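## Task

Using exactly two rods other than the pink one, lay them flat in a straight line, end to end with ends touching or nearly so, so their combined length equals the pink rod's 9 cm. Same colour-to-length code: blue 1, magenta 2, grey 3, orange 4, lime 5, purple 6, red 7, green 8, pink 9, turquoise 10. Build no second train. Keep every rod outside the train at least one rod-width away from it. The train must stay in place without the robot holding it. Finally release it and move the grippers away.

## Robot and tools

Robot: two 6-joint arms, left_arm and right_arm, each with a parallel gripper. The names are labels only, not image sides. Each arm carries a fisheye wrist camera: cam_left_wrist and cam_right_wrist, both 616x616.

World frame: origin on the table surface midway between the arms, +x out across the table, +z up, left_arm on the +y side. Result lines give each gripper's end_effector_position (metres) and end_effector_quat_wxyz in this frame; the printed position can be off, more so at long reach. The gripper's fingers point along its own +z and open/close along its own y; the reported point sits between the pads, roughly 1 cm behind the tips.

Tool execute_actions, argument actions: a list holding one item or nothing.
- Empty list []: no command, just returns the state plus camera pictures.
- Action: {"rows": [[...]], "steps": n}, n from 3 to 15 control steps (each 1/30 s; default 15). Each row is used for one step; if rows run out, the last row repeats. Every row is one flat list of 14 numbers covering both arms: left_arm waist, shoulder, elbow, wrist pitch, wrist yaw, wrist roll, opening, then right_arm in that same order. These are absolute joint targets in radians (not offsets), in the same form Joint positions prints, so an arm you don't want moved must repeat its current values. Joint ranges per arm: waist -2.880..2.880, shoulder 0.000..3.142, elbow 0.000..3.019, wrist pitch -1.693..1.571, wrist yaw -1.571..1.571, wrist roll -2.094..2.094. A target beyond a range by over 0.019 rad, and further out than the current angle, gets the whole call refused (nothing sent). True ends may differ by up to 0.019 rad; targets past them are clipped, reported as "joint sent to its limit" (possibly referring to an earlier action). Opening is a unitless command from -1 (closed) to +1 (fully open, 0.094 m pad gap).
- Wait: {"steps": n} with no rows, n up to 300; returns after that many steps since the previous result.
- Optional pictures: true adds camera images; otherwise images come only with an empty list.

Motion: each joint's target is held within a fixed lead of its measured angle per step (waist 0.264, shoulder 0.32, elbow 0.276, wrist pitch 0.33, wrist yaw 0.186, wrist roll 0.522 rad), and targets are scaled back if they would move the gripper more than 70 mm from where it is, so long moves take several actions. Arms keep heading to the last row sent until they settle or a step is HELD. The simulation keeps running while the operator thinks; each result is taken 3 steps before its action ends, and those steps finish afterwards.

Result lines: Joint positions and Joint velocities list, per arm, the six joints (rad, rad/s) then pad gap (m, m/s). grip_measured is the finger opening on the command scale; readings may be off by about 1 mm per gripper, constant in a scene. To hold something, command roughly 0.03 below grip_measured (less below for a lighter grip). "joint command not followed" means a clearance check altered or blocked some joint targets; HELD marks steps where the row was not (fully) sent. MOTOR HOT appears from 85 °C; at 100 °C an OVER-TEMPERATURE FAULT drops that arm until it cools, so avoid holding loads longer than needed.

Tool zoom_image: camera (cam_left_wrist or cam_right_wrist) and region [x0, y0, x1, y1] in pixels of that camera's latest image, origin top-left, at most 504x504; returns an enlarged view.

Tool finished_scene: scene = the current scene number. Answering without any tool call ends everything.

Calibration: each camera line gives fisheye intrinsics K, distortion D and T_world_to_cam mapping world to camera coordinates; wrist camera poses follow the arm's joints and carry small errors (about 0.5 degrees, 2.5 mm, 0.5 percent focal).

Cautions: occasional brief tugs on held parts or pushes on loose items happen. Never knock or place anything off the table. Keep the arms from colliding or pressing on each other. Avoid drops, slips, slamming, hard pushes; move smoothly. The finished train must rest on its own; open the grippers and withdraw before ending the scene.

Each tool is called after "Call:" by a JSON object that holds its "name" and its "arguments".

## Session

Call:
{"name": "execute_actions", "arguments": {"actions": []}}

Scene clock: 0.00 s of 5100.00 s.
left_arm: end_effector_position=(+0.2543, +0.5867, +0.2108) grip_measured=+1.000 end_effector_quat_wxyz=(+0.040, +0.870, -0.306, +0.384) | right_arm: end_effector_position=(+0.3217, -0.0957, +0.1913) grip_measured=+1.000 end_effector_quat_wxyz=(-0.026, +0.937, -0.347, +0.026)
Joint positions: left_arm=[ 1.093  1.123  0.868 -1.411  0.789 -1.202  0.094] | right_arm=[ 0.712  1.271  1.071 -1.3    0.02  -1.729  0.094]
Joint velocities: left_arm=[ 0.005 -0.005  0.002  0.002  0.007  0.095  0.   ] | right_arm=[-0.024 -0.005  0.017  0.002 -0.051  0.051  0.   ]
camera_calibration (this result's frames):
cam_left_wrist: T_world_to_cam=[[0.565625, 0.807566, 0.167051, -0.654105], [0.0350711, -0.225941, 0.973509, -0.0822991], [0.823917, -0.544782, -0.15612, 0.263813], [0, 0, 0, 1]] pos_world=[0.155504, 0.653359, 0.230574]
cam_right_wrist: T_world_to_cam=[[0.653508, 0.753053, 0.0764112, -0.150872], [0.563657, -0.551541, 0.614894, -0.347335], [0.505191, -0.358768, -0.7849, 0.0770543], [0, 0, 0, 1]] pos_world=[0.255447, -0.0503102, 0.285583]

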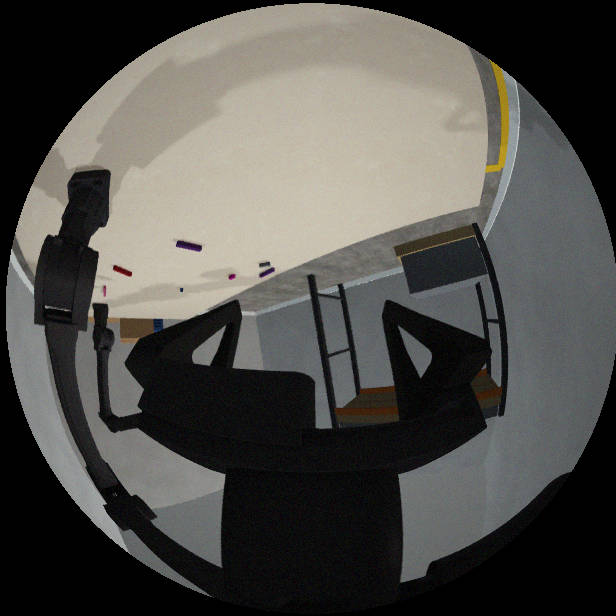

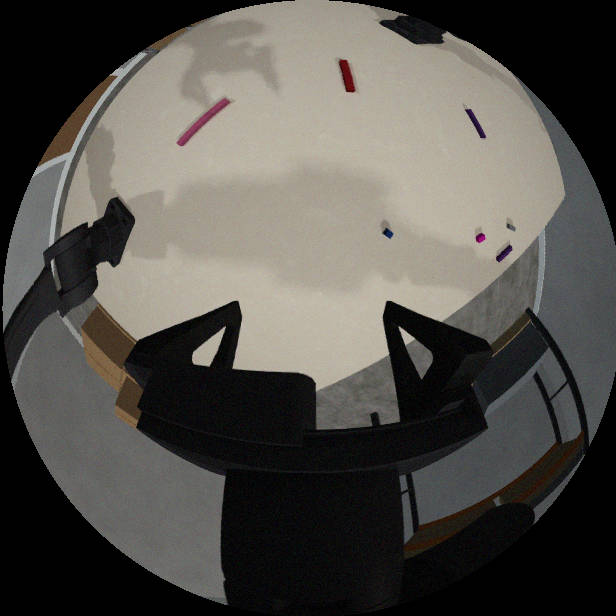

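Call:
{"name": "zoom_image", "arguments": {"camera": "cam_right_wrist", "region": [440, 190, 540, 290]}}

Call:
{"name": "zoom_image", "arguments": {"camera": "cam_left_wrist", "region": [210, 240, 290, 300]}}

Region (440, 190, 540, 290) of cam_right_wrist's 616x616 image, scaled by 5.040, with more detail than that image has.

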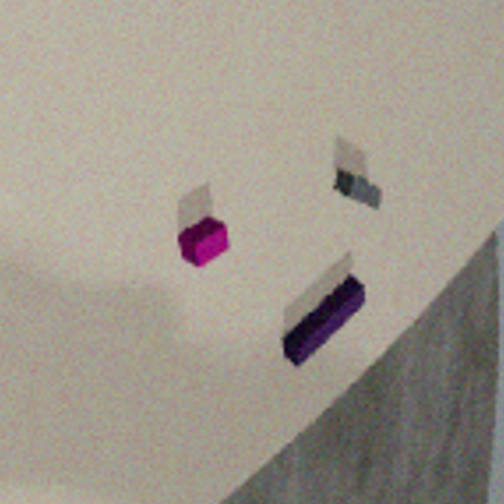

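Region (210, 240, 290, 300) of cam_left_wrist's 616x616 image, scaled by 6.300, with more detail than that image has; it fills the top 378 rows of this view, and the rest is white.

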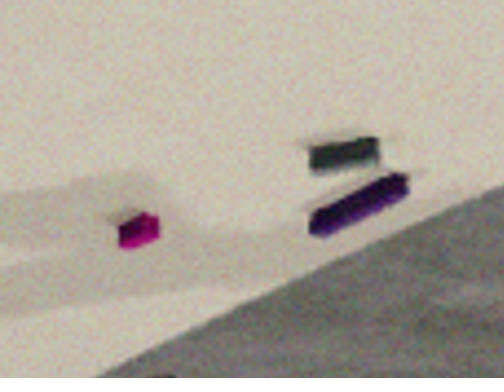

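Call:
{"name": "execute_actions", "arguments": {"actions": [{"rows":[[1.089,1.125,0.87,-1.41,0.787,-1.2,1,0.712,1.271,1.071,-1.3,0.02,-1.729,1],[1.075,1.132,0.875,-1.408,0.779,-1.2,1,0.712,1.271,1.071,-1.3,0.02,-1.729,1],[1.055,1.142,0.883,-1.404,0.767,-1.196,1,0.712,1.271,1.071,-1.3,0.02,-1.729,1],[1.026,1.156,0.894,-1.399,0.75,-1.192,1,0.712,1.271,1.071,-1.3,0.02,-1.729,1],[0.992,1.173,0.908,-1.392,0.731,-1.187,1,0.712,1.271,1.071,-1.3,0.02,-1.729,1],[0.951,1.193,0.924,-1.385,0.707,-1.181,1,0.712,1.271,1.071,-1.3,0.02,-1.729,1],[0.905,1.216,0.943,-1.376,0.68,-1.174,1,0.712,1.271,1.071,-1.3,0.02,-1.729,1],[0.854,1.241,0.963,-1.367,0.651,-1.167,1,0.712,1.271,1.071,-1.3,0.02,-1.729,1],[0.798,1.268,0.985,-1.357,0.619,-1.159,1,0.712,1.271,1.071,-1.3,0.02,-1.729,1],[0.74,1.297,1.008,-1.346,0.585,-1.15,1,0.712,1.271,1.071,-1.3,0.02,-1.729,1],[0.677,1.328,1.033,-1.335,0.548,-1.141,1,0.712,1.271,1.071,-1.3,0.02,-1.729,1],[0.613,1.36,1.058,-1.323,0.511,-1.132,1,0.712,1.271,1.071,-1.3,0.02,-1.729,1],[0.546,1.393,1.085,-1.311,0.473,-1.122,1,0.712,1.271,1.071,-1.3,0.02,-1.729,1],[0.479,1.426,1.111,-1.299,0.434,-1.112,1,0.712,1.271,1.071,-1.3,0.02,-1.729,1],[0.411,1.46,1.138,-1.286,0.395,-1.102,1,0.712,1.271,1.071,-1.3,0.02,-1.729,1]],"steps":15}]}}

Call:
{"name": "execute_actions", "arguments": {"actions": [{"rows":[[0.343,1.493,1.165,-1.274,0.355,-1.092,1,0.712,1.271,1.071,-1.3,0.02,-1.729,1],[0.276,1.526,1.191,-1.261,0.316,-1.082,0.95,0.712,1.271,1.071,-1.3,0.02,-1.729,1],[0.209,1.559,1.218,-1.249,0.278,-1.072,0.9,0.712,1.271,1.071,-1.3,0.02,-1.729,1],[0.145,1.591,1.243,-1.237,0.241,-1.063,0.85,0.712,1.271,1.071,-1.3,0.02,-1.729,1],[0.082,1.622,1.268,-1.226,0.204,-1.054,0.8,0.712,1.271,1.071,-1.3,0.02,-1.729,1],[0.024,1.651,1.291,-1.215,0.17,-1.045,0.75,0.712,1.271,1.071,-1.3,0.02,-1.729,1],[-0.032,1.678,1.314,-1.205,0.138,-1.037,0.7,0.712,1.271,1.071,-1.3,0.02,-1.729,1],[-0.083,1.703,1.333,-1.195,0.109,-1.03,0.65,0.712,1.271,1.071,-1.3,0.02,-1.729,1],[-0.129,1.726,1.352,-1.187,0.082,-1.023,0.6,0.712,1.271,1.071,-1.3,0.02,-1.729,1],[-0.17,1.746,1.368,-1.18,0.058,-1.017,0.55,0.712,1.271,1.071,-1.3,0.02,-1.729,1],[-0.204,1.763,1.382,-1.173,0.039,-1.012,0.5,0.712,1.271,1.071,-1.3,0.02,-1.729,1],[-0.233,1.777,1.393,-1.168,0.022,-1.008,0.45,0.712,1.271,1.071,-1.3,0.02,-1.729,1],[-0.253,1.787,1.401,-1.164,0.01,-1.005,0.4,0.712,1.271,1.071,-1.3,0.02,-1.729,1],[-0.267,1.794,1.406,-1.162,0.002,-1.002,0.4,0.712,1.271,1.071,-1.3,0.02,-1.729,1],[-0.271,1.796,1.408,-1.161,0.0,-1.002,0.4,0.712,1.271,1.071,-1.3,0.02,-1.729,1]],"steps":15}]}}

Call:
{"name": "execute_actions", "arguments": {"actions": [{"steps":14}], "pictures": true}}

Scene clock: 1.93 s of 5100.00 s.
left_arm: end_effector_position=(+0.3203, +0.5655, +0.1718) grip_measured=+1.000 end_effector_quat_wxyz=(+0.090, +0.830, -0.486, +0.258) | right_arm: end_effector_position=(+0.3217, -0.0957, +0.1913) grip_measured=+1.000 end_effector_quat_wxyz=(-0.026, +0.937, -0.347, +0.026)
Joint positions: left_arm=[ 0.751  1.292  0.968 -1.355  0.543 -1.171  0.094] | right_arm=[ 0.712  1.271  1.071 -1.3    0.02  -1.729  0.094]
Joint velocities: left_arm=[-1.773  0.962  0.759  0.359 -0.784  0.168  0.   ] | right_arm=[-0.015 -0.005  0.007 -0.007 -0.007  0.007  0.   ]
Steps of this call (steps 1 to 46: nothing new was sent; steps 47 to 58: the first 12 steps of this action). Readings (joint positions):
47: left_arm=[1.093 1.123 0.868 -1.411 0.789 -1.202] | right_arm=[0.712 1.271 1.071 -1.300 0.020 -1.729]
48: left_arm=[1.092 1.123 0.868 -1.411 0.786 -1.202] | right_arm=[0.712 1.271 1.071 -1.300 0.020 -1.729]
50: left_arm=[1.084 1.125 0.868 -1.410 0.764 -1.202] | right_arm=[0.712 1.271 1.071 -1.300 0.020 -1.729]
54: left_arm=[0.971 1.174 0.884 -1.395 0.674 -1.193] | right_arm=[0.712 1.271 1.071 -1.300 0.020 -1.729]
58: the state above

Scene clock: 2.43 s of 5100.00 s.
left_arm: end_effector_position=(+0.5160, +0.3964, +0.0990) grip_measured=+0.474 end_effector_quat_wxyz=(-0.041, -0.542, +0.839, -0.020) | right_arm: end_effector_position=(+0.3217, -0.0957, +0.1913) grip_measured=+1.000 end_effector_quat_wxyz=(-0.026, +0.937, -0.347, +0.026)
Joint positions: left_arm=[-0.055  1.687  1.269 -1.207  0.075 -1.07   0.069] | right_arm=[ 0.712  1.271  1.071 -1.3    0.02  -1.729  0.094]
Joint velocities: left_arm=[-1.324  0.62   0.491  0.232 -0.608  0.183 -0.045] | right_arm=[-0.015 -0.015 -0.022 -0.002 -0.022 -0.051  0.   ]
Steps of this call (steps 1 to 3: the last 3 steps of your previous action; steps 4 to 15: the first 12 steps of this action). Readings (joint positions):
4: left_arm=[0.512 1.416 1.068 -1.307 0.406 -1.142] | right_arm=[0.712 1.271 1.071 -1.300 0.020 -1.729]
5: left_arm=[0.455 1.444 1.089 -1.297 0.372 -1.136] | right_arm=[0.712 1.271 1.071 -1.300 0.020 -1.729]
7: left_arm=[0.343 1.497 1.129 -1.276 0.305 -1.122] | right_arm=[0.712 1.271 1.071 -1.300 0.020 -1.729]
11: left_arm=[0.135 1.596 1.201 -1.240 0.181 -1.096] | right_arm=[0.712 1.271 1.071 -1.300 0.020 -1.729]
15: the state above

Scene clock: 2.90 s of 5100.00 s.
left_arm: end_effector_position=(+0.5555, +0.2917, +0.0793) grip_measured=+0.402 end_effector_quat_wxyz=(-0.010, -0.414, +0.910, +0.004) | right_arm: end_effector_position=(+0.3217, -0.0957, +0.1913) grip_measured=+1.000 end_effector_quat_wxyz=(-0.026, +0.937, -0.347, +0.026)
Joint positions: left_arm=[-0.29   1.798  1.368 -1.163  0.004 -1.013  0.066] | right_arm=[ 0.712  1.271  1.071 -1.3    0.02  -1.729  0.094]
Joint velocities: left_arm=[ 0.151 -0.015  0.012  0.002 -0.007  0.037  0.001] | right_arm=[-0.015 -0.005 -0.017  0.007 -0.007 -0.022  0.   ]
Kept back: nothing.
Steps of this call (steps 1 to 3: the last 3 steps of your previous action; steps 4 to 14: the robot went on to your last target). Readings (joint positions):
1: left_arm=[-0.100 1.708 1.286 -1.199 0.053 -1.063] | right_arm=[0.712 1.271 1.071 -1.300 0.020 -1.729]
2: left_arm=[-0.143 1.729 1.304 -1.191 0.033 -1.056] | right_arm=[0.712 1.271 1.071 -1.300 0.020 -1.729]
4: left_arm=[-0.223 1.768 1.342 -1.176 0.010 -1.040] | right_arm=[0.712 1.271 1.071 -1.300 0.020 -1.729]
8: left_arm=[-0.310 1.798 1.368 -1.163 0.009 -1.020] | right_arm=[0.712 1.271 1.071 -1.300 0.020 -1.729]
14: the state above
camera_calibration (this result's frames):
cam_left_wrist: T_world_to_cam=[[0.751823, -0.659115, -0.0181315, -0.225224], [-0.517435, -0.606813, 0.603356, 0.415861], [-0.408684, -0.444235, -0.797266, 0.540691], [0, 0, 0, 1]] pos_world=[0.605482, 0.344096, 0.176078]
cam_right_wrist: T_world_to_cam=[[0.653508, 0.753053, 0.0764112, -0.150872], [0.563657, -0.551541, 0.614894, -0.347335], [0.505191, -0.358768, -0.7849, 0.0770543], [0, 0, 0, 1]] pos_world=[0.255447, -0.0503102, 0.285583]

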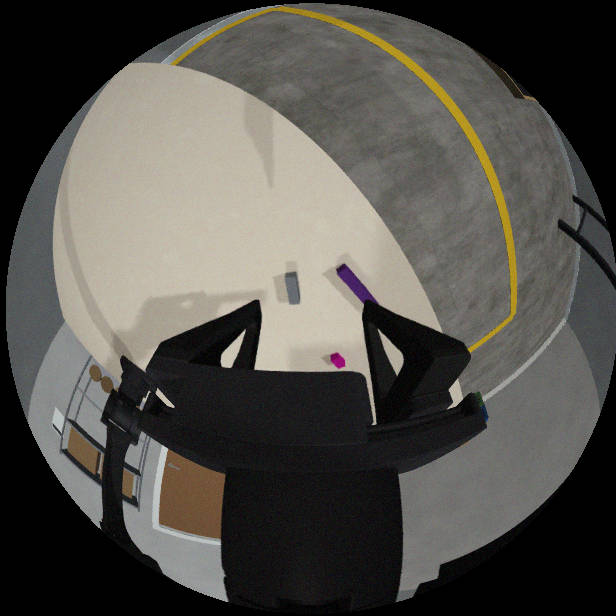

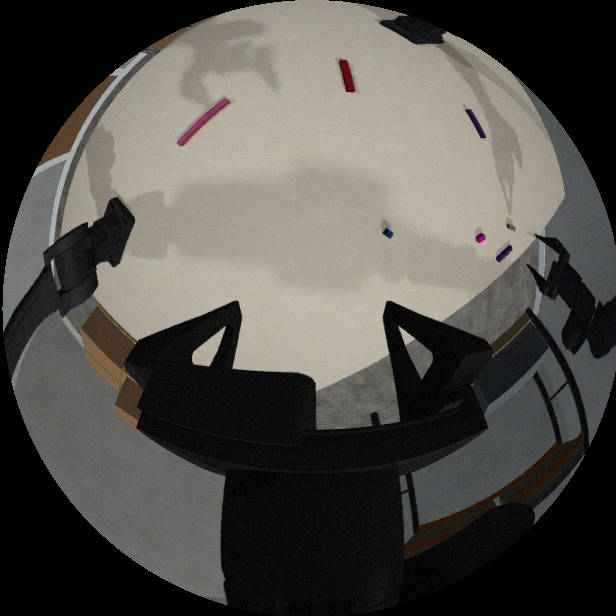

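Call:
{"name": "zoom_image", "arguments": {"camera": "cam_left_wrist", "region": [260, 240, 400, 330]}}

Region (260, 240, 400, 330) of cam_left_wrist's 616x616 image, scaled by 3.600, with more detail than that image has; it fills the top 324 rows of this view, and the rest is white.

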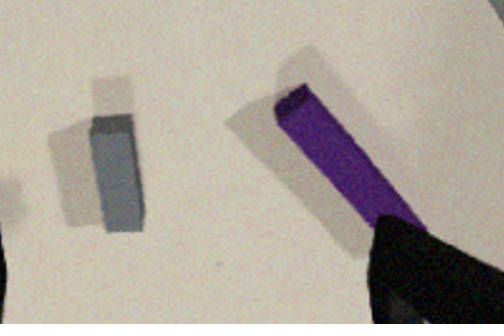

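Call:
{"name": "execute_actions", "arguments": {"actions": [{"rows":[[-0.29,1.79,1.36,-1.15,0,-1.03,0.33,0.712,1.271,1.071,-1.3,0.02,-1.729,1],[-0.296,1.785,1.345,-1.135,0,-1.05,0.26,0.712,1.271,1.071,-1.3,0.02,-1.729,1],[-0.302,1.78,1.33,-1.118,0,-1.07,0.19,0.712,1.271,1.071,-1.3,0.02,-1.729,1],[-0.308,1.775,1.31,-1.098,0,-1.09,0.12,0.712,1.271,1.071,-1.3,0.02,-1.729,1],[-0.314,1.772,1.29,-1.078,0,-1.11,0.05,0.712,1.271,1.071,-1.3,0.02,-1.729,1],[-0.32,1.77,1.27,-1.058,0,-1.12,-0.02,0.712,1.271,1.071,-1.3,0.02,-1.729,1],[-0.326,1.77,1.25,-1.038,0,-1.12,-0.09,0.712,1.271,1.071,-1.3,0.02,-1.729,1],[-0.33,1.77,1.232,-1.02,0,-1.12,-0.16,0.712,1.271,1.071,-1.3,0.02,-1.729,1],[-0.333,1.77,1.217,-1.004,0,-1.12,-0.23,0.712,1.271,1.071,-1.3,0.02,-1.729,1],[-0.333,1.77,1.205,-0.99,0,-1.12,-0.3,0.712,1.271,1.071,-1.3,0.02,-1.729,1],[-0.333,1.77,1.197,-0.98,0,-1.12,-0.3,0.712,1.271,1.071,-1.3,0.02,-1.729,1],[-0.333,1.77,1.193,-0.972,0,-1.12,-0.3,0.712,1.271,1.071,-1.3,0.02,-1.729,1]],"steps":15}]}}

Call:
{"name": "execute_actions", "arguments": {"actions": [{"steps":10}], "pictures": true}}

Call:
{"name": "zoom_image", "arguments": {"camera": "cam_left_wrist", "region": [250, 250, 390, 370]}}

Scene clock: 4.00 s of 5100.00 s.
left_arm: end_effector_position=(+0.5266, +0.2814, +0.0384) grip_measured=-0.296 end_effector_quat_wxyz=(+0.001, -0.439, +0.898, -0.002) | right_arm: end_effector_position=(+0.3217, -0.0957, +0.1913) grip_measured=+1.000 end_effector_quat_wxyz=(-0.026, +0.937, -0.347, +0.026)
Joint positions: left_arm=[-0.32   1.772  1.21  -1.004  0.003 -1.099  0.033] | right_arm=[ 0.712  1.271  1.071 -1.3    0.02  -1.729  0.094]
Joint velocities: left_arm=[-0.151  0.005 -0.349  0.281  0.007 -0.037 -0.002] | right_arm=[-0.005  0.005  0.007 -0.007 -0.037 -0.125  0.   ]
Steps of this call (steps 1 to 21: the robot went on to your last target; steps 22 to 33: the first 12 steps of this action). Readings (joint positions):
22: left_arm=[-0.278 1.798 1.368 -1.162 0.003 -1.012] | right_arm=[0.712 1.271 1.071 -1.300 0.020 -1.729]
23: left_arm=[-0.278 1.797 1.366 -1.157 0.003 -1.017] | right_arm=[0.712 1.271 1.071 -1.300 0.020 -1.729]
25: left_arm=[-0.280 1.792 1.350 -1.133 0.003 -1.036] | right_arm=[0.712 1.271 1.071 -1.300 0.020 -1.729]
29: left_arm=[-0.296 1.774 1.276 -1.062 0.003 -1.079] | right_arm=[0.712 1.271 1.071 -1.300 0.020 -1.729]
33: the state above

Scene clock: 4.33 s of 5100.00 s.
left_arm: end_effector_position=(+0.5245, +0.2788, +0.0333) grip_measured=-0.298 end_effector_quat_wxyz=(+0.004, -0.442, +0.897, -0.005) | right_arm: end_effector_position=(+0.3217, -0.0957, +0.1913) grip_measured=+1.000 end_effector_quat_wxyz=(-0.026, +0.937, -0.347, +0.026)
Joint positions: left_arm=[-0.326  1.772  1.194 -0.981  0.003 -1.11   0.033] | right_arm=[ 0.712  1.271  1.071 -1.3    0.02  -1.729  0.094]
Joint velocities: left_arm=[ 0.005 -0.015  0.012 -0.007 -0.007 -0.11   0.001] | right_arm=[-0.015 -0.015  0.017 -0.002 -0.022  0.022  0.   ]
Kept back: nothing.
Steps of this call (steps 1 to 3: the last 3 steps of your previous action; steps 4 to 10: the robot went on to your last target). Readings (joint positions):
1: left_arm=[-0.324 1.772 1.201 -0.997 0.003 -1.101] | right_arm=[0.712 1.271 1.071 -1.300 0.020 -1.729]
2: left_arm=[-0.326 1.772 1.196 -0.993 0.003 -1.103] | right_arm=[0.712 1.271 1.071 -1.300 0.020 -1.729]
4: left_arm=[-0.326 1.772 1.194 -0.988 0.003 -1.107] | right_arm=[0.712 1.271 1.071 -1.300 0.020 -1.729]
8: left_arm=[-0.326 1.772 1.194 -0.982 0.003 -1.110] | right_arm=[0.712 1.271 1.071 -1.300 0.020 -1.729]
10: the state above
camera_calibration (this result's frames):
cam_left_wrist: T_world_to_cam=[[0.79077, -0.612037, 0.0096688, -0.245715], [-0.498962, -0.635363, 0.589365, 0.418535], [-0.35457, -0.470876, -0.807809, 0.464966], [0, 0, 0, 1]] pos_world=[0.568, 0.334477, 0.131309]
cam_right_wrist: T_world_to_cam=[[0.653508, 0.753053, 0.0764112, -0.150872], [0.563657, -0.551541, 0.614894, -0.347335], [0.505191, -0.358768, -0.7849, 0.0770543], [0, 0, 0, 1]] pos_world=[0.255447, -0.0503102, 0.285583]

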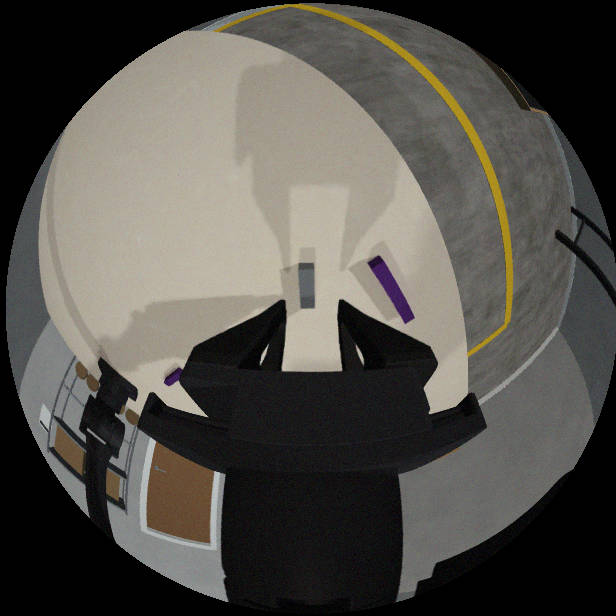

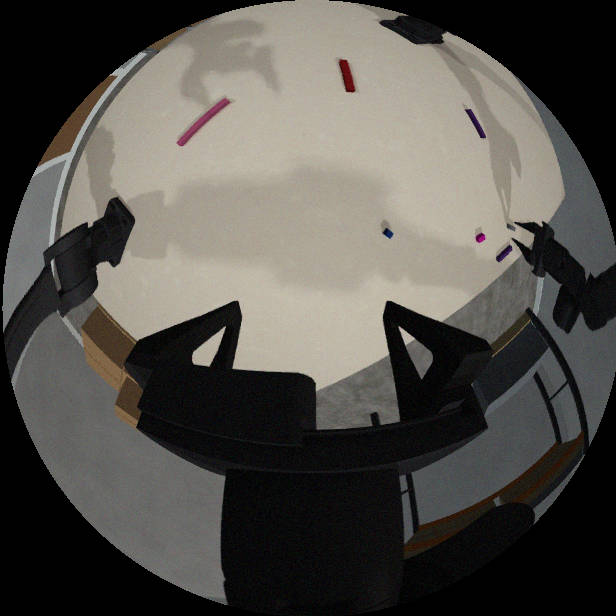

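Region (250, 250, 390, 370) of cam_left_wrist's 616x616 image, scaled by 3.600, with more detail than that image has; it fills the top 432 rows of this view, and the rest is white.

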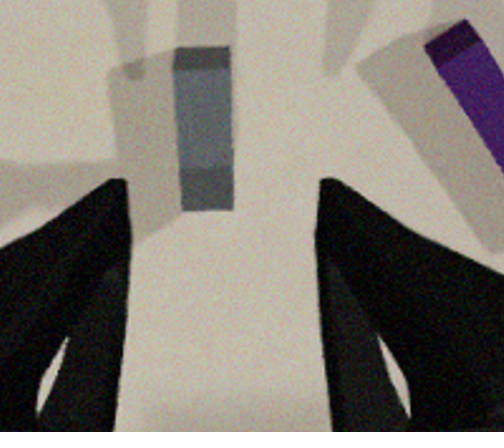

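Call:
{"name": "execute_actions", "arguments": {"actions": [{"rows":[[-0.315,1.775,1.193,-0.972,0,-1.11,-0.3,0.712,1.271,1.071,-1.3,0.02,-1.729,1],[-0.307,1.78,1.193,-0.972,0,-1.11,-0.3,0.712,1.271,1.071,-1.3,0.02,-1.729,1],[-0.3,1.785,1.193,-0.97,0,-1.11,-0.33,0.712,1.271,1.071,-1.3,0.02,-1.729,1],[-0.294,1.79,1.193,-0.966,0,-1.11,-0.36,0.712,1.271,1.071,-1.3,0.02,-1.729,1],[-0.294,1.795,1.193,-0.962,0,-1.11,-0.39,0.712,1.271,1.071,-1.3,0.02,-1.729,1],[-0.294,1.80,1.193,-0.958,0,-1.11,-0.42,0.712,1.271,1.071,-1.3,0.02,-1.729,1],[-0.294,1.804,1.193,-0.954,0,-1.11,-0.45,0.712,1.271,1.071,-1.3,0.02,-1.729,1],[-0.294,1.808,1.193,-0.95,0,-1.11,-0.45,0.712,1.271,1.071,-1.3,0.02,-1.729,1],[-0.294,1.811,1.193,-0.948,0,-1.11,-0.45,0.712,1.271,1.071,-1.3,0.02,-1.729,1]],"steps":15}]}}

Call:
{"name": "execute_actions", "arguments": {"actions": [{"steps":6}], "pictures": true}}

Call:
{"name": "zoom_image", "arguments": {"camera": "cam_left_wrist", "region": [250, 250, 390, 370]}}

Scene clock: 5.67 s of 5100.00 s.
left_arm: end_effector_position=(+0.5303, +0.2880, +0.0255) grip_measured=-0.448 end_effector_quat_wxyz=(+0.006, -0.451, +0.892, -0.006) | right_arm: end_effector_position=(+0.3217, -0.0957, +0.1913) grip_measured=+1.000 end_effector_quat_wxyz=(-0.026, +0.937, -0.347, +0.026)
Joint positions: left_arm=[-0.306  1.789  1.194 -0.958  0.003 -1.112  0.026] | right_arm=[ 0.712  1.271  1.071 -1.3    0.02  -1.729  0.094]
Joint velocities: left_arm=[-0.005  0.083 -0.012  0.017  0.051  0.007 -0.001] | right_arm=[-0.015 -0.015  0.007  0.002 -0.051 -0.007  0.   ]
Steps of this call (steps 1 to 28: the robot went on to your last target; steps 29 to 40: the first 12 steps of this action). Readings (joint positions):
29: left_arm=[-0.326 1.772 1.194 -0.981 0.003 -1.112] | right_arm=[0.712 1.271 1.071 -1.300 0.020 -1.729]
30: left_arm=[-0.326 1.772 1.194 -0.981 0.003 -1.112] | right_arm=[0.712 1.271 1.071 -1.300 0.020 -1.729]
32: left_arm=[-0.324 1.772 1.194 -0.980 0.003 -1.112] | right_arm=[0.712 1.271 1.071 -1.300 0.020 -1.729]
36: left_arm=[-0.312 1.776 1.194 -0.967 0.003 -1.112] | right_arm=[0.712 1.271 1.071 -1.300 0.020 -1.729]
40: the state above

Scene clock: 5.87 s of 5100.00 s.
left_arm: end_effector_position=(+0.5297, +0.2881, +0.0225) grip_measured=-0.448 end_effector_quat_wxyz=(+0.004, -0.451, +0.892, -0.005) | right_arm: end_effector_position=(+0.3217, -0.0957, +0.1913) grip_measured=+1.000 end_effector_quat_wxyz=(-0.026, +0.937, -0.347, +0.026)
Joint positions: left_arm=[-0.306  1.796  1.194 -0.958  0.003 -1.112  0.026] | right_arm=[ 0.712  1.271  1.071 -1.3    0.02  -1.729  0.094]
Joint velocities: left_arm=[-0.015 -0.015 -0.007  0.007  0.007 -0.081  0.001] | right_arm=[-0.005 -0.024 -0.002 -0.007  0.022 -0.007  0.   ]
Kept back: nothing.
Steps of this call (steps 1 to 3: the last 3 steps of your previous action; steps 4 to 6: the robot went on to your last target). Readings (joint positions):
1: left_arm=[-0.306 1.792 1.194 -0.958 0.003 -1.112] | right_arm=[0.712 1.271 1.071 -1.300 0.020 -1.729]
2: left_arm=[-0.306 1.794 1.194 -0.958 0.003 -1.112] | right_arm=[0.712 1.271 1.071 -1.300 0.020 -1.729]
4: left_arm=[-0.306 1.796 1.194 -0.958 0.003 -1.112] | right_arm=[0.712 1.271 1.071 -1.300 0.020 -1.729]
6: the state above
camera_calibration (this result's frames):
cam_left_wrist: T_world_to_cam=[[0.80389, -0.594699, 0.00967171, -0.255952], [-0.485027, -0.646054, 0.589376, 0.429056], [-0.344253, -0.478484, -0.807801, 0.459162], [0, 0, 0, 1]] pos_world=[0.571929, 0.344681, 0.120512]
cam_right_wrist: T_world_to_cam=[[0.653508, 0.753053, 0.0764112, -0.150872], [0.563657, -0.551541, 0.614894, -0.347335], [0.505191, -0.358768, -0.7849, 0.0770543], [0, 0, 0, 1]] pos_world=[0.255447, -0.0503102, 0.285583]

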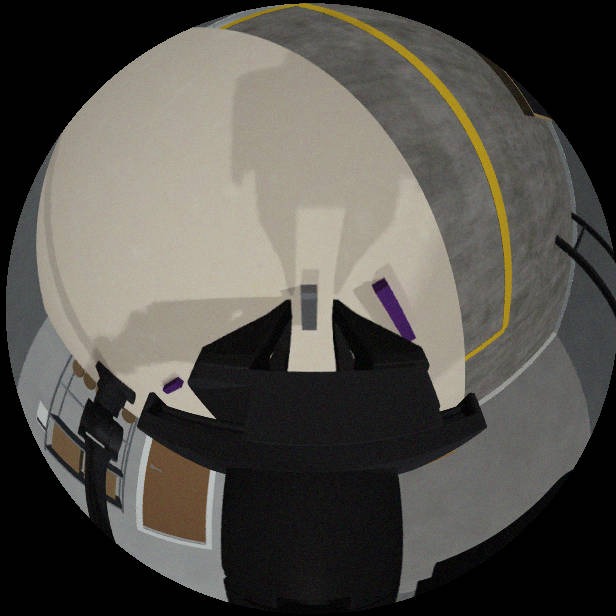

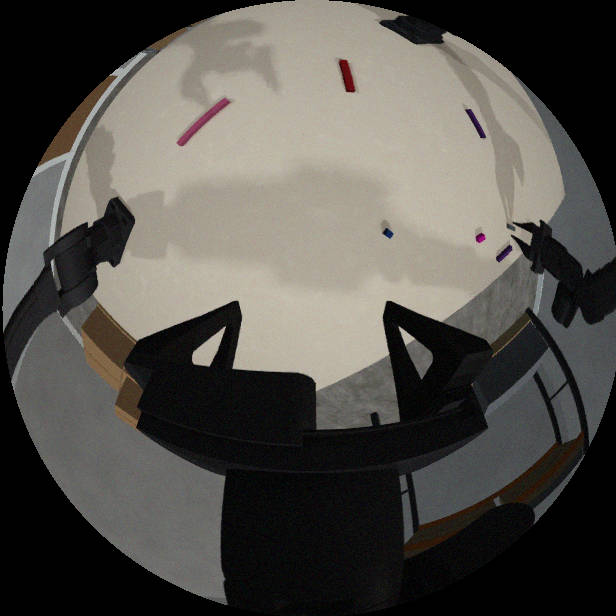

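Region (250, 250, 390, 370) of cam_left_wrist's 616x616 image, scaled by 3.600, with more detail than that image has; it fills the top 432 rows of this view, and the rest is white.

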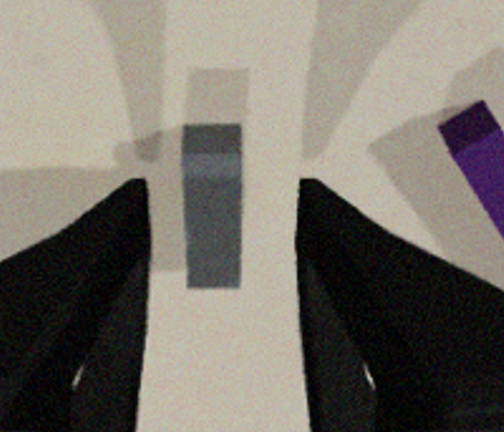

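Call:
{"name": "execute_actions", "arguments": {"actions": [{"rows":[[-0.3,1.815,1.193,-0.955,0,-1.11,-0.5,0.712,1.271,1.071,-1.3,0.02,-1.729,1],[-0.3,1.819,1.193,-0.955,0,-1.11,-0.53,0.712,1.271,1.071,-1.3,0.02,-1.729,1],[-0.3,1.823,1.193,-0.955,0,-1.11,-0.56,0.712,1.271,1.071,-1.3,0.02,-1.729,1],[-0.3,1.826,1.193,-0.955,0,-1.11,-0.6,0.712,1.271,1.071,-1.3,0.02,-1.729,1]],"steps":15}], "pictures": true}}

Call:
{"name": "zoom_image", "arguments": {"camera": "cam_left_wrist", "region": [250, 250, 390, 370]}}

Scene clock: 6.50 s of 5100.00 s.
left_arm: end_effector_position=(+0.5283, +0.2883, +0.0164) grip_measured=-0.598 end_effector_quat_wxyz=(-0.002, -0.451, +0.892, -0.001) | right_arm: end_effector_position=(+0.3217, -0.0957, +0.1913) grip_measured=+1.000 end_effector_quat_wxyz=(-0.026, +0.937, -0.347, +0.026)
Joint positions: left_arm=[-0.306  1.809  1.194 -0.958  0.003 -1.112  0.019] | right_arm=[ 0.712  1.271  1.071 -1.3    0.02  -1.729  0.094]
Joint velocities: left_arm=[ 0.015  0.015 -0.002 -0.002 -0.066 -0.051 -0.001] | right_arm=[-0.005 -0.005 -0.017 -0.032 -0.022  0.051  0.   ]
Steps of this call (steps 1 to 7: the robot went on to your last target; steps 8 to 19: the first 12 steps of this action). Readings (joint positions):
8: left_arm=[-0.306 1.796 1.194 -0.958 0.003 -1.112] | right_arm=[0.712 1.271 1.071 -1.300 0.020 -1.729]
9: left_arm=[-0.306 1.796 1.194 -0.958 0.003 -1.112] | right_arm=[0.712 1.271 1.071 -1.300 0.020 -1.729]
11: left_arm=[-0.306 1.798 1.194 -0.958 0.003 -1.112] | right_arm=[0.712 1.271 1.071 -1.300 0.020 -1.729]
15: left_arm=[-0.306 1.805 1.194 -0.958 0.003 -1.112] | right_arm=[0.712 1.271 1.071 -1.300 0.020 -1.729]
19: the state above
camera_calibration (this result's frames):
cam_left_wrist: T_world_to_cam=[[0.803939, -0.594708, -0.00193962, -0.254436], [-0.477469, -0.647391, 0.594061, 0.42842], [-0.354549, -0.476663, -0.804418, 0.458754], [0, 0, 0, 1]] pos_world=[0.571759, 0.344711, 0.114029]
cam_right_wrist: T_world_to_cam=[[0.653508, 0.753053, 0.0764112, -0.150872], [0.563657, -0.551541, 0.614894, -0.347335], [0.505191, -0.358768, -0.7849, 0.0770543], [0, 0, 0, 1]] pos_world=[0.255447, -0.0503102, 0.285583]

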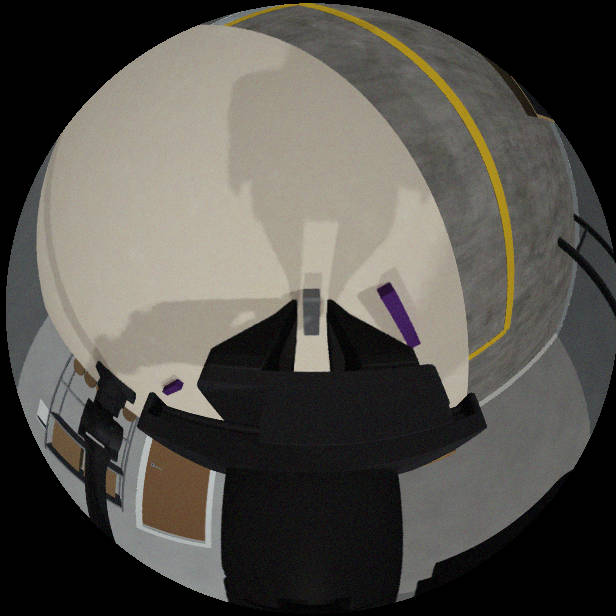

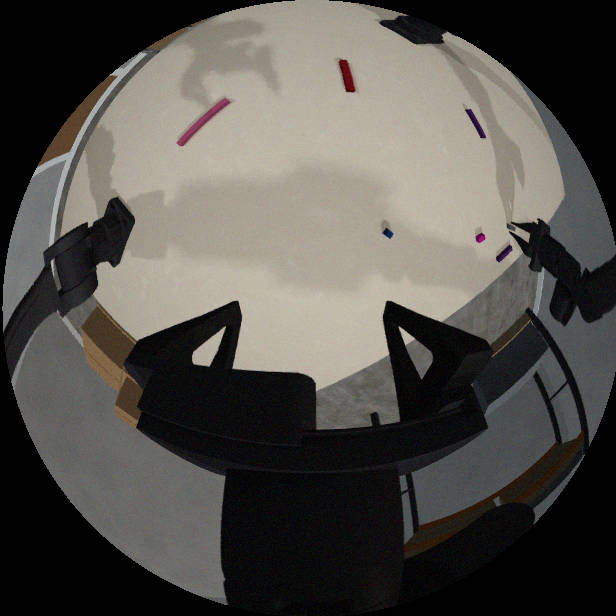

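Region (250, 250, 390, 370) of cam_left_wrist's 616x616 image, scaled by 3.600, with more detail than that image has; it fills the top 432 rows of this view, and the rest is white.

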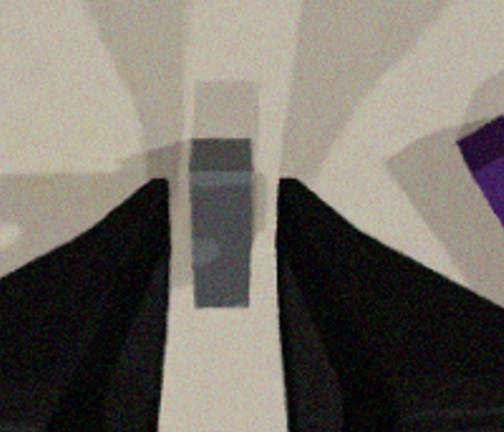

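Call:
{"name": "execute_actions", "arguments": {"actions": [{"rows":[[-0.3,1.82,1.193,-0.955,0,-1.11,-0.66,0.712,1.271,1.071,-1.3,0.02,-1.729,1],[-0.3,1.82,1.193,-0.955,0,-1.11,-0.71,0.712,1.271,1.071,-1.3,0.02,-1.729,1],[-0.3,1.82,1.193,-0.955,0,-1.11,-0.75,0.712,1.271,1.071,-1.3,0.02,-1.729,1],[-0.3,1.82,1.193,-0.955,0,-1.11,-0.78,0.712,1.271,1.071,-1.3,0.02,-1.729,1],[-0.3,1.82,1.193,-0.955,0,-1.11,-0.8,0.712,1.271,1.071,-1.3,0.02,-1.729,1],[-0.3,1.82,1.193,-0.955,0,-1.11,-0.82,0.712,1.271,1.071,-1.3,0.02,-1.729,1],[-0.3,1.82,1.193,-0.955,0,-1.11,-0.83,0.712,1.271,1.071,-1.3,0.02,-1.729,1]],"steps":12}]}}

Scene clock: 7.03 s of 5100.00 s.
left_arm: end_effector_position=(+0.5283, +0.2883, +0.0164) grip_measured=-0.813 end_effector_quat_wxyz=(-0.002, -0.451, +0.892, -0.001) | right_arm: end_effector_position=(+0.3217, -0.0957, +0.1913) grip_measured=+1.000 end_effector_quat_wxyz=(-0.026, +0.937, -0.347, +0.026)
Joint positions: left_arm=[-0.306  1.809  1.194 -0.958  0.003 -1.112  0.009] | right_arm=[ 0.712  1.271  1.071 -1.3    0.02  -1.729  0.094]
Joint velocities: left_arm=[ 0.005 -0.015  0.007  0.017 -0.081 -0.066 -0.   ] | right_arm=[ 0.005 -0.005 -0.007 -0.017  0.022 -0.037  0.   ]
Steps of this call (steps 1 to 3: the last 3 steps of your previous action; steps 4 to 7: the robot went on to your last target; steps 8 to 16: the first 9 steps of this action). Readings (joint positions):
8: left_arm=[-0.306 1.809 1.194 -0.958 0.003 -1.112] | right_arm=[0.712 1.271 1.071 -1.300 0.020 -1.729]
9: left_arm=[-0.306 1.809 1.194 -0.958 0.003 -1.112] | right_arm=[0.712 1.271 1.071 -1.300 0.020 -1.729]
11: left_arm=[-0.306 1.809 1.194 -0.958 0.003 -1.112] | right_arm=[0.712 1.271 1.071 -1.300 0.020 -1.729]
15: left_arm=[-0.306 1.809 1.194 -0.958 0.003 -1.112] | right_arm=[0.712 1.271 1.071 -1.300 0.020 -1.729]
16: the state above

Call:
{"name": "execute_actions", "arguments": {"actions": [{"rows":[[-0.3,1.81,1.225,-0.965,0,-1.12,-0.845,0.712,1.271,1.071,-1.3,0.02,-1.729,1],[-0.3,1.81,1.24,-0.975,0,-1.14,-0.845,0.712,1.271,1.071,-1.3,0.02,-1.729,1],[-0.297,1.81,1.255,-0.985,0,-1.17,-0.845,0.712,1.271,1.071,-1.3,0.02,-1.729,1],[-0.294,1.812,1.27,-0.995,0,-1.21,-0.845,0.712,1.271,1.071,-1.3,0.02,-1.729,1],[-0.29,1.818,1.285,-1.005,0,-1.26,-0.845,0.712,1.271,1.071,-1.3,0.02,-1.729,1],[-0.286,1.826,1.30,-1.012,0,-1.32,-0.845,0.712,1.271,1.071,-1.3,0.02,-1.729,1],[-0.282,1.835,1.315,-1.018,0,-1.38,-0.845,0.712,1.271,1.071,-1.3,0.02,-1.729,1],[-0.278,1.845,1.33,-1.024,0,-1.44,-0.845,0.712,1.271,1.071,-1.3,0.02,-1.729,1],[-0.274,1.855,1.345,-1.03,0,-1.50,-0.845,0.712,1.271,1.071,-1.3,0.02,-1.729,1],[-0.27,1.865,1.36,-1.035,0,-1.56,-0.845,0.712,1.271,1.071,-1.3,0.02,-1.729,1],[-0.267,1.874,1.372,-1.04,0,-1.62,-0.845,0.712,1.271,1.071,-1.3,0.02,-1.729,1],[-0.265,1.882,1.382,-1.044,0,-1.67,-0.845,0.712,1.271,1.071,-1.3,0.02,-1.729,1],[-0.263,1.889,1.39,-1.047,0,-1.71,-0.845,0.712,1.271,1.071,-1.3,0.02,-1.729,1],[-0.263,1.894,1.395,-1.049,0,-1.74,-0.845,0.712,1.271,1.071,-1.3,0.02,-1.729,1],[-0.263,1.898,1.398,-1.05,0,-1.765,-0.845,0.712,1.271,1.071,-1.3,0.02,-1.729,1]],"steps":15}]}}

Call:
{"name": "execute_actions", "arguments": {"actions": [{"steps":18}], "pictures": true}}

Call:
{"name": "zoom_image", "arguments": {"camera": "cam_left_wrist", "region": [260, 270, 370, 380]}}

Scene clock: 7.83 s of 5100.00 s.
left_arm: end_effector_position=(+0.5685, +0.2886, +0.0450) grip_measured=-0.819 end_effector_quat_wxyz=(+0.010, -0.602, +0.799, -0.013) | right_arm: end_effector_position=(+0.3217, -0.0957, +0.1913) grip_measured=+1.000 end_effector_quat_wxyz=(-0.026, +0.937, -0.347, +0.026)
Joint positions: left_arm=[-0.292  1.838  1.326 -1.026  0.003 -1.453  0.009] | right_arm=[ 0.712  1.271  1.071 -1.3    0.02  -1.729  0.094]
Joint velocities: left_arm=[ 0.112  0.21   0.476 -0.125 -0.066 -1.414  0.001] | right_arm=[ 0.005 -0.024  0.007 -0.002 -0.007  0.037  0.   ]
Steps of this call (steps 1 to 3: the last 3 steps of your previous action; steps 4 to 12: the robot went on to your last target; steps 13 to 24: the first 12 steps of this action). Readings (joint positions):
13: left_arm=[-0.306 1.809 1.194 -0.958 0.003 -1.112] | right_arm=[0.712 1.271 1.071 -1.300 0.020 -1.729]
14: left_arm=[-0.306 1.809 1.194 -0.959 0.003 -1.115] | right_arm=[0.712 1.271 1.071 -1.300 0.020 -1.729]
16: left_arm=[-0.306 1.809 1.201 -0.973 0.003 -1.137] | right_arm=[0.712 1.271 1.071 -1.300 0.020 -1.729]
20: left_arm=[-0.304 1.813 1.251 -1.007 0.003 -1.262] | right_arm=[0.712 1.271 1.071 -1.300 0.020 -1.729]
24: the state above

Scene clock: 8.43 s of 5100.00 s.
left_arm: end_effector_position=(+0.5777, +0.2974, +0.0336) grip_measured=-0.819 end_effector_quat_wxyz=(+0.001, -0.720, +0.693, -0.004) | right_arm: end_effector_position=(+0.3217, -0.0957, +0.1913) grip_measured=+1.000 end_effector_quat_wxyz=(-0.026, +0.937, -0.347, +0.026)
Joint positions: left_arm=[-0.273  1.884  1.363 -1.042  0.003 -1.751  0.009] | right_arm=[ 0.712  1.271  1.071 -1.3    0.02  -1.729  0.094]
Joint velocities: left_arm=[-0.015 -0.005 -0.017 -0.002 -0.051 -0.022 -0.   ] | right_arm=[ 0.015 -0.005 -0.012  0.007  0.081  0.007  0.   ]
Kept back: nothing.
Steps of this call (steps 1 to 3: the last 3 steps of your previous action; steps 4 to 18: the robot went on to your last target). Readings (joint positions):
1: left_arm=[-0.288 1.845 1.340 -1.029 0.003 -1.501] | right_arm=[0.712 1.271 1.071 -1.300 0.020 -1.729]
2: left_arm=[-0.284 1.852 1.351 -1.032 0.003 -1.546] | right_arm=[0.712 1.271 1.071 -1.300 0.020 -1.729]
4: left_arm=[-0.277 1.865 1.362 -1.035 0.003 -1.621] | right_arm=[0.712 1.271 1.071 -1.300 0.020 -1.729]
8: left_arm=[-0.273 1.881 1.363 -1.041 0.003 -1.702] | right_arm=[0.712 1.271 1.071 -1.300 0.020 -1.729]
18: the state above
camera_calibration (this result's frames):
cam_left_wrist: T_world_to_cam=[[0.999354, 0.0356292, 0.00480357, -0.589391], [0.0257902, -0.803555, 0.594672, 0.203375], [0.0250476, -0.594163, -0.803954, 0.310132], [0, 0, 0, 1]] pos_world=[0.575997, 0.368691, 0.131222]
cam_right_wrist: T_world_to_cam=[[0.653508, 0.753053, 0.0764112, -0.150872], [0.563657, -0.551541, 0.614894, -0.347335], [0.505191, -0.358768, -0.7849, 0.0770543], [0, 0, 0, 1]] pos_world=[0.255447, -0.0503102, 0.285583]

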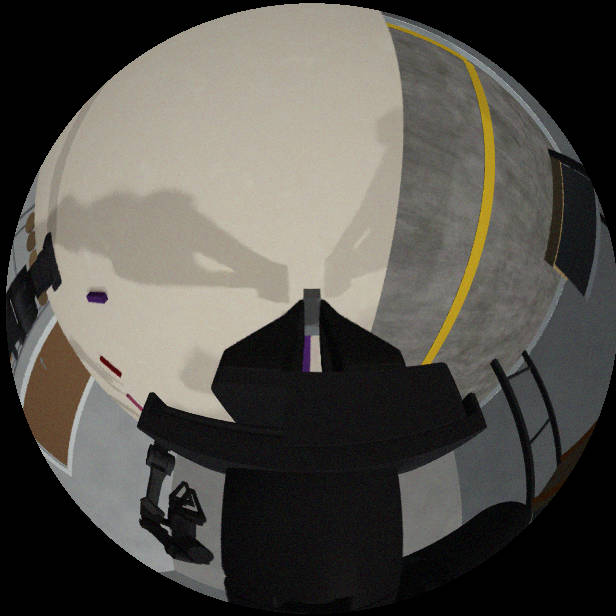

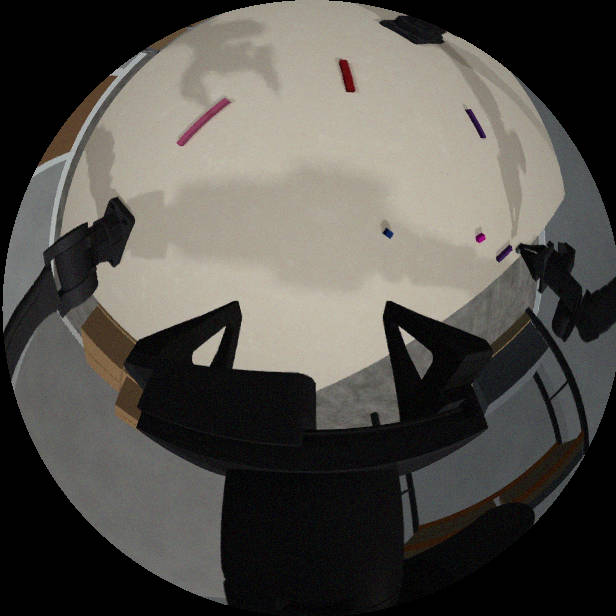

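Region (260, 270, 370, 380) of cam_left_wrist's 616x616 image, scaled by 4.582, with more detail than that image has.

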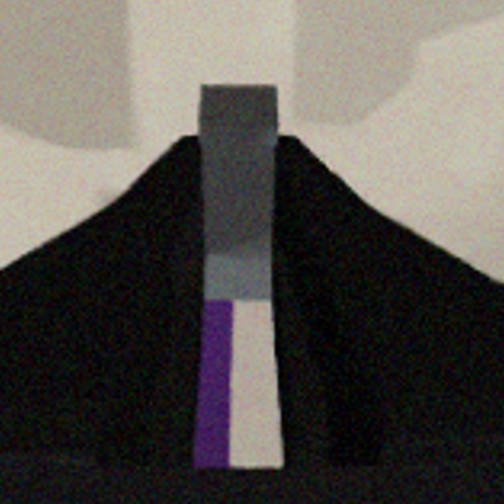

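Call:
{"name": "execute_actions", "arguments": {"actions": [{"rows":[[-0.27,1.898,1.36,-1.035,0,-1.76,-0.845,0.712,1.271,1.071,-1.3,0.02,-1.729,1],[-0.27,1.9,1.355,-1.03,0,-1.76,-0.845,0.712,1.271,1.071,-1.3,0.02,-1.729,1],[-0.27,1.902,1.35,-1.025,0,-1.76,-0.845,0.712,1.271,1.071,-1.3,0.02,-1.729,1],[-0.27,1.904,1.345,-1.02,0,-1.76,-0.845,0.712,1.271,1.071,-1.3,0.02,-1.729,1],[-0.27,1.906,1.341,-1.015,0,-1.76,-0.845,0.712,1.271,1.071,-1.3,0.02,-1.729,1],[-0.27,1.908,1.337,-1.01,0,-1.76,-0.845,0.712,1.271,1.071,-1.3,0.02,-1.729,1],[-0.27,1.91,1.334,-1.005,0,-1.76,-0.845,0.712,1.271,1.071,-1.3,0.02,-1.729,1],[-0.27,1.91,1.332,-1.0,0,-1.76,-0.845,0.712,1.271,1.071,-1.3,0.02,-1.729,1]],"steps":15}]}}

Call:
{"name": "execute_actions", "arguments": {"actions": [{"steps":6}], "pictures": true}}

Call:
{"name": "zoom_image", "arguments": {"camera": "cam_left_wrist", "region": [260, 270, 370, 380]}}

Scene clock: 9.20 s of 5100.00 s.
left_arm: end_effector_position=(+0.5750, +0.2978, +0.0233) grip_measured=-0.819 end_effector_quat_wxyz=(+0.002, -0.722, +0.692, -0.005) | right_arm: end_effector_position=(+0.3217, -0.0957, +0.1913) grip_measured=+1.000 end_effector_quat_wxyz=(-0.026, +0.937, -0.347, +0.026)
Joint positions: left_arm=[-0.273  1.89   1.34  -1.011  0.003 -1.757  0.009] | right_arm=[ 0.712  1.271  1.071 -1.3    0.02  -1.729  0.094]
Joint velocities: left_arm=[-0.015  0.034 -0.007  0.012  0.095  0.022 -0.001] | right_arm=[ 0.005 -0.005 -0.022  0.007  0.022 -0.022  0.   ]
Steps of this call (steps 1 to 11: the robot went on to your last target; steps 12 to 23: the first 12 steps of this action). Readings (joint positions):
12: left_arm=[-0.273 1.884 1.363 -1.042 0.003 -1.757] | right_arm=[0.712 1.271 1.071 -1.300 0.020 -1.729]
13: left_arm=[-0.273 1.884 1.363 -1.042 0.003 -1.757] | right_arm=[0.712 1.271 1.071 -1.300 0.020 -1.729]
15: left_arm=[-0.273 1.884 1.361 -1.036 0.003 -1.757] | right_arm=[0.712 1.271 1.071 -1.300 0.020 -1.729]
19: left_arm=[-0.273 1.885 1.347 -1.018 0.003 -1.757] | right_arm=[0.712 1.271 1.071 -1.300 0.020 -1.729]
23: the state above

Scene clock: 9.40 s of 5100.00 s.
left_arm: end_effector_position=(+0.5749, +0.2979, +0.0220) grip_measured=-0.819 end_effector_quat_wxyz=(+0.001, -0.722, +0.692, -0.004) | right_arm: end_effector_position=(+0.3217, -0.0957, +0.1913) grip_measured=+1.000 end_effector_quat_wxyz=(-0.026, +0.937, -0.347, +0.026)
Joint positions: left_arm=[-0.273  1.892  1.34  -1.009  0.003 -1.757  0.009] | right_arm=[ 0.712  1.271  1.071 -1.3    0.02  -1.729  0.094]
Joint velocities: left_arm=[-0.005 -0.015 -0.002  0.017 -0.037  0.037 -0.   ] | right_arm=[-0.015 -0.005  0.007  0.002 -0.007 -0.037  0.   ]
Kept back: nothing.
Steps of this call (steps 1 to 3: the last 3 steps of your previous action; steps 4 to 6: the robot went on to your last target). Readings (joint positions):
1: left_arm=[-0.273 1.891 1.340 -1.010 0.003 -1.757] | right_arm=[0.712 1.271 1.071 -1.300 0.020 -1.729]
2: left_arm=[-0.273 1.892 1.340 -1.010 0.003 -1.757] | right_arm=[0.712 1.271 1.071 -1.300 0.020 -1.729]
4: left_arm=[-0.273 1.892 1.340 -1.010 0.003 -1.757] | right_arm=[0.712 1.271 1.071 -1.300 0.020 -1.729]
6: the state above
camera_calibration (this result's frames):
cam_left_wrist: T_world_to_cam=[[0.999138, 0.0409675, 0.00665744, -0.58803], [0.02897, -0.803224, 0.594973, 0.208739], [0.0297219, -0.594267, -0.803718, 0.298455], [0, 0, 0, 1]] pos_world=[0.572606, 0.369116, 0.119594]
cam_right_wrist: T_world_to_cam=[[0.653508, 0.753053, 0.0764112, -0.150872], [0.563657, -0.551541, 0.614894, -0.347335], [0.505191, -0.358768, -0.7849, 0.0770543], [0, 0, 0, 1]] pos_world=[0.255447, -0.0503102, 0.285583]

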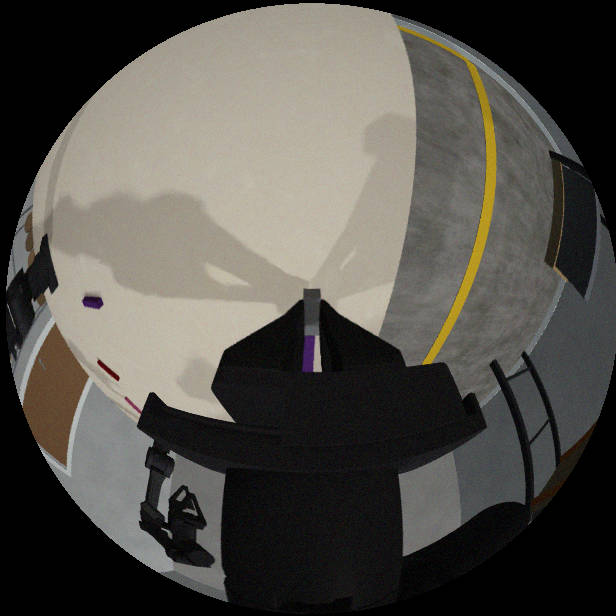

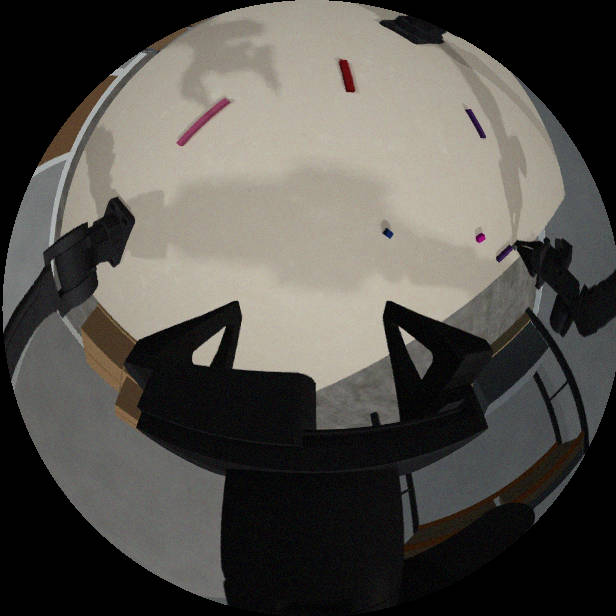

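Region (260, 270, 370, 380) of cam_left_wrist's 616x616 image, scaled by 4.582, with more detail than that image has.

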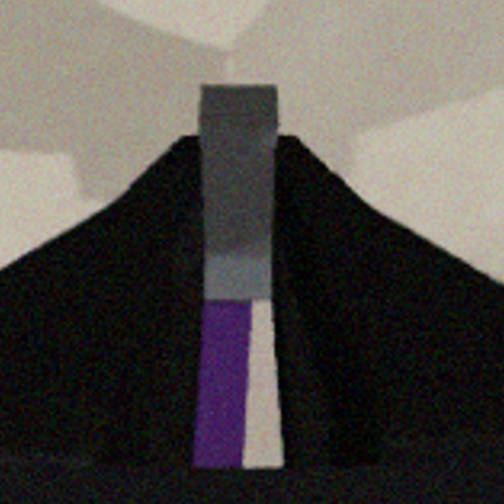

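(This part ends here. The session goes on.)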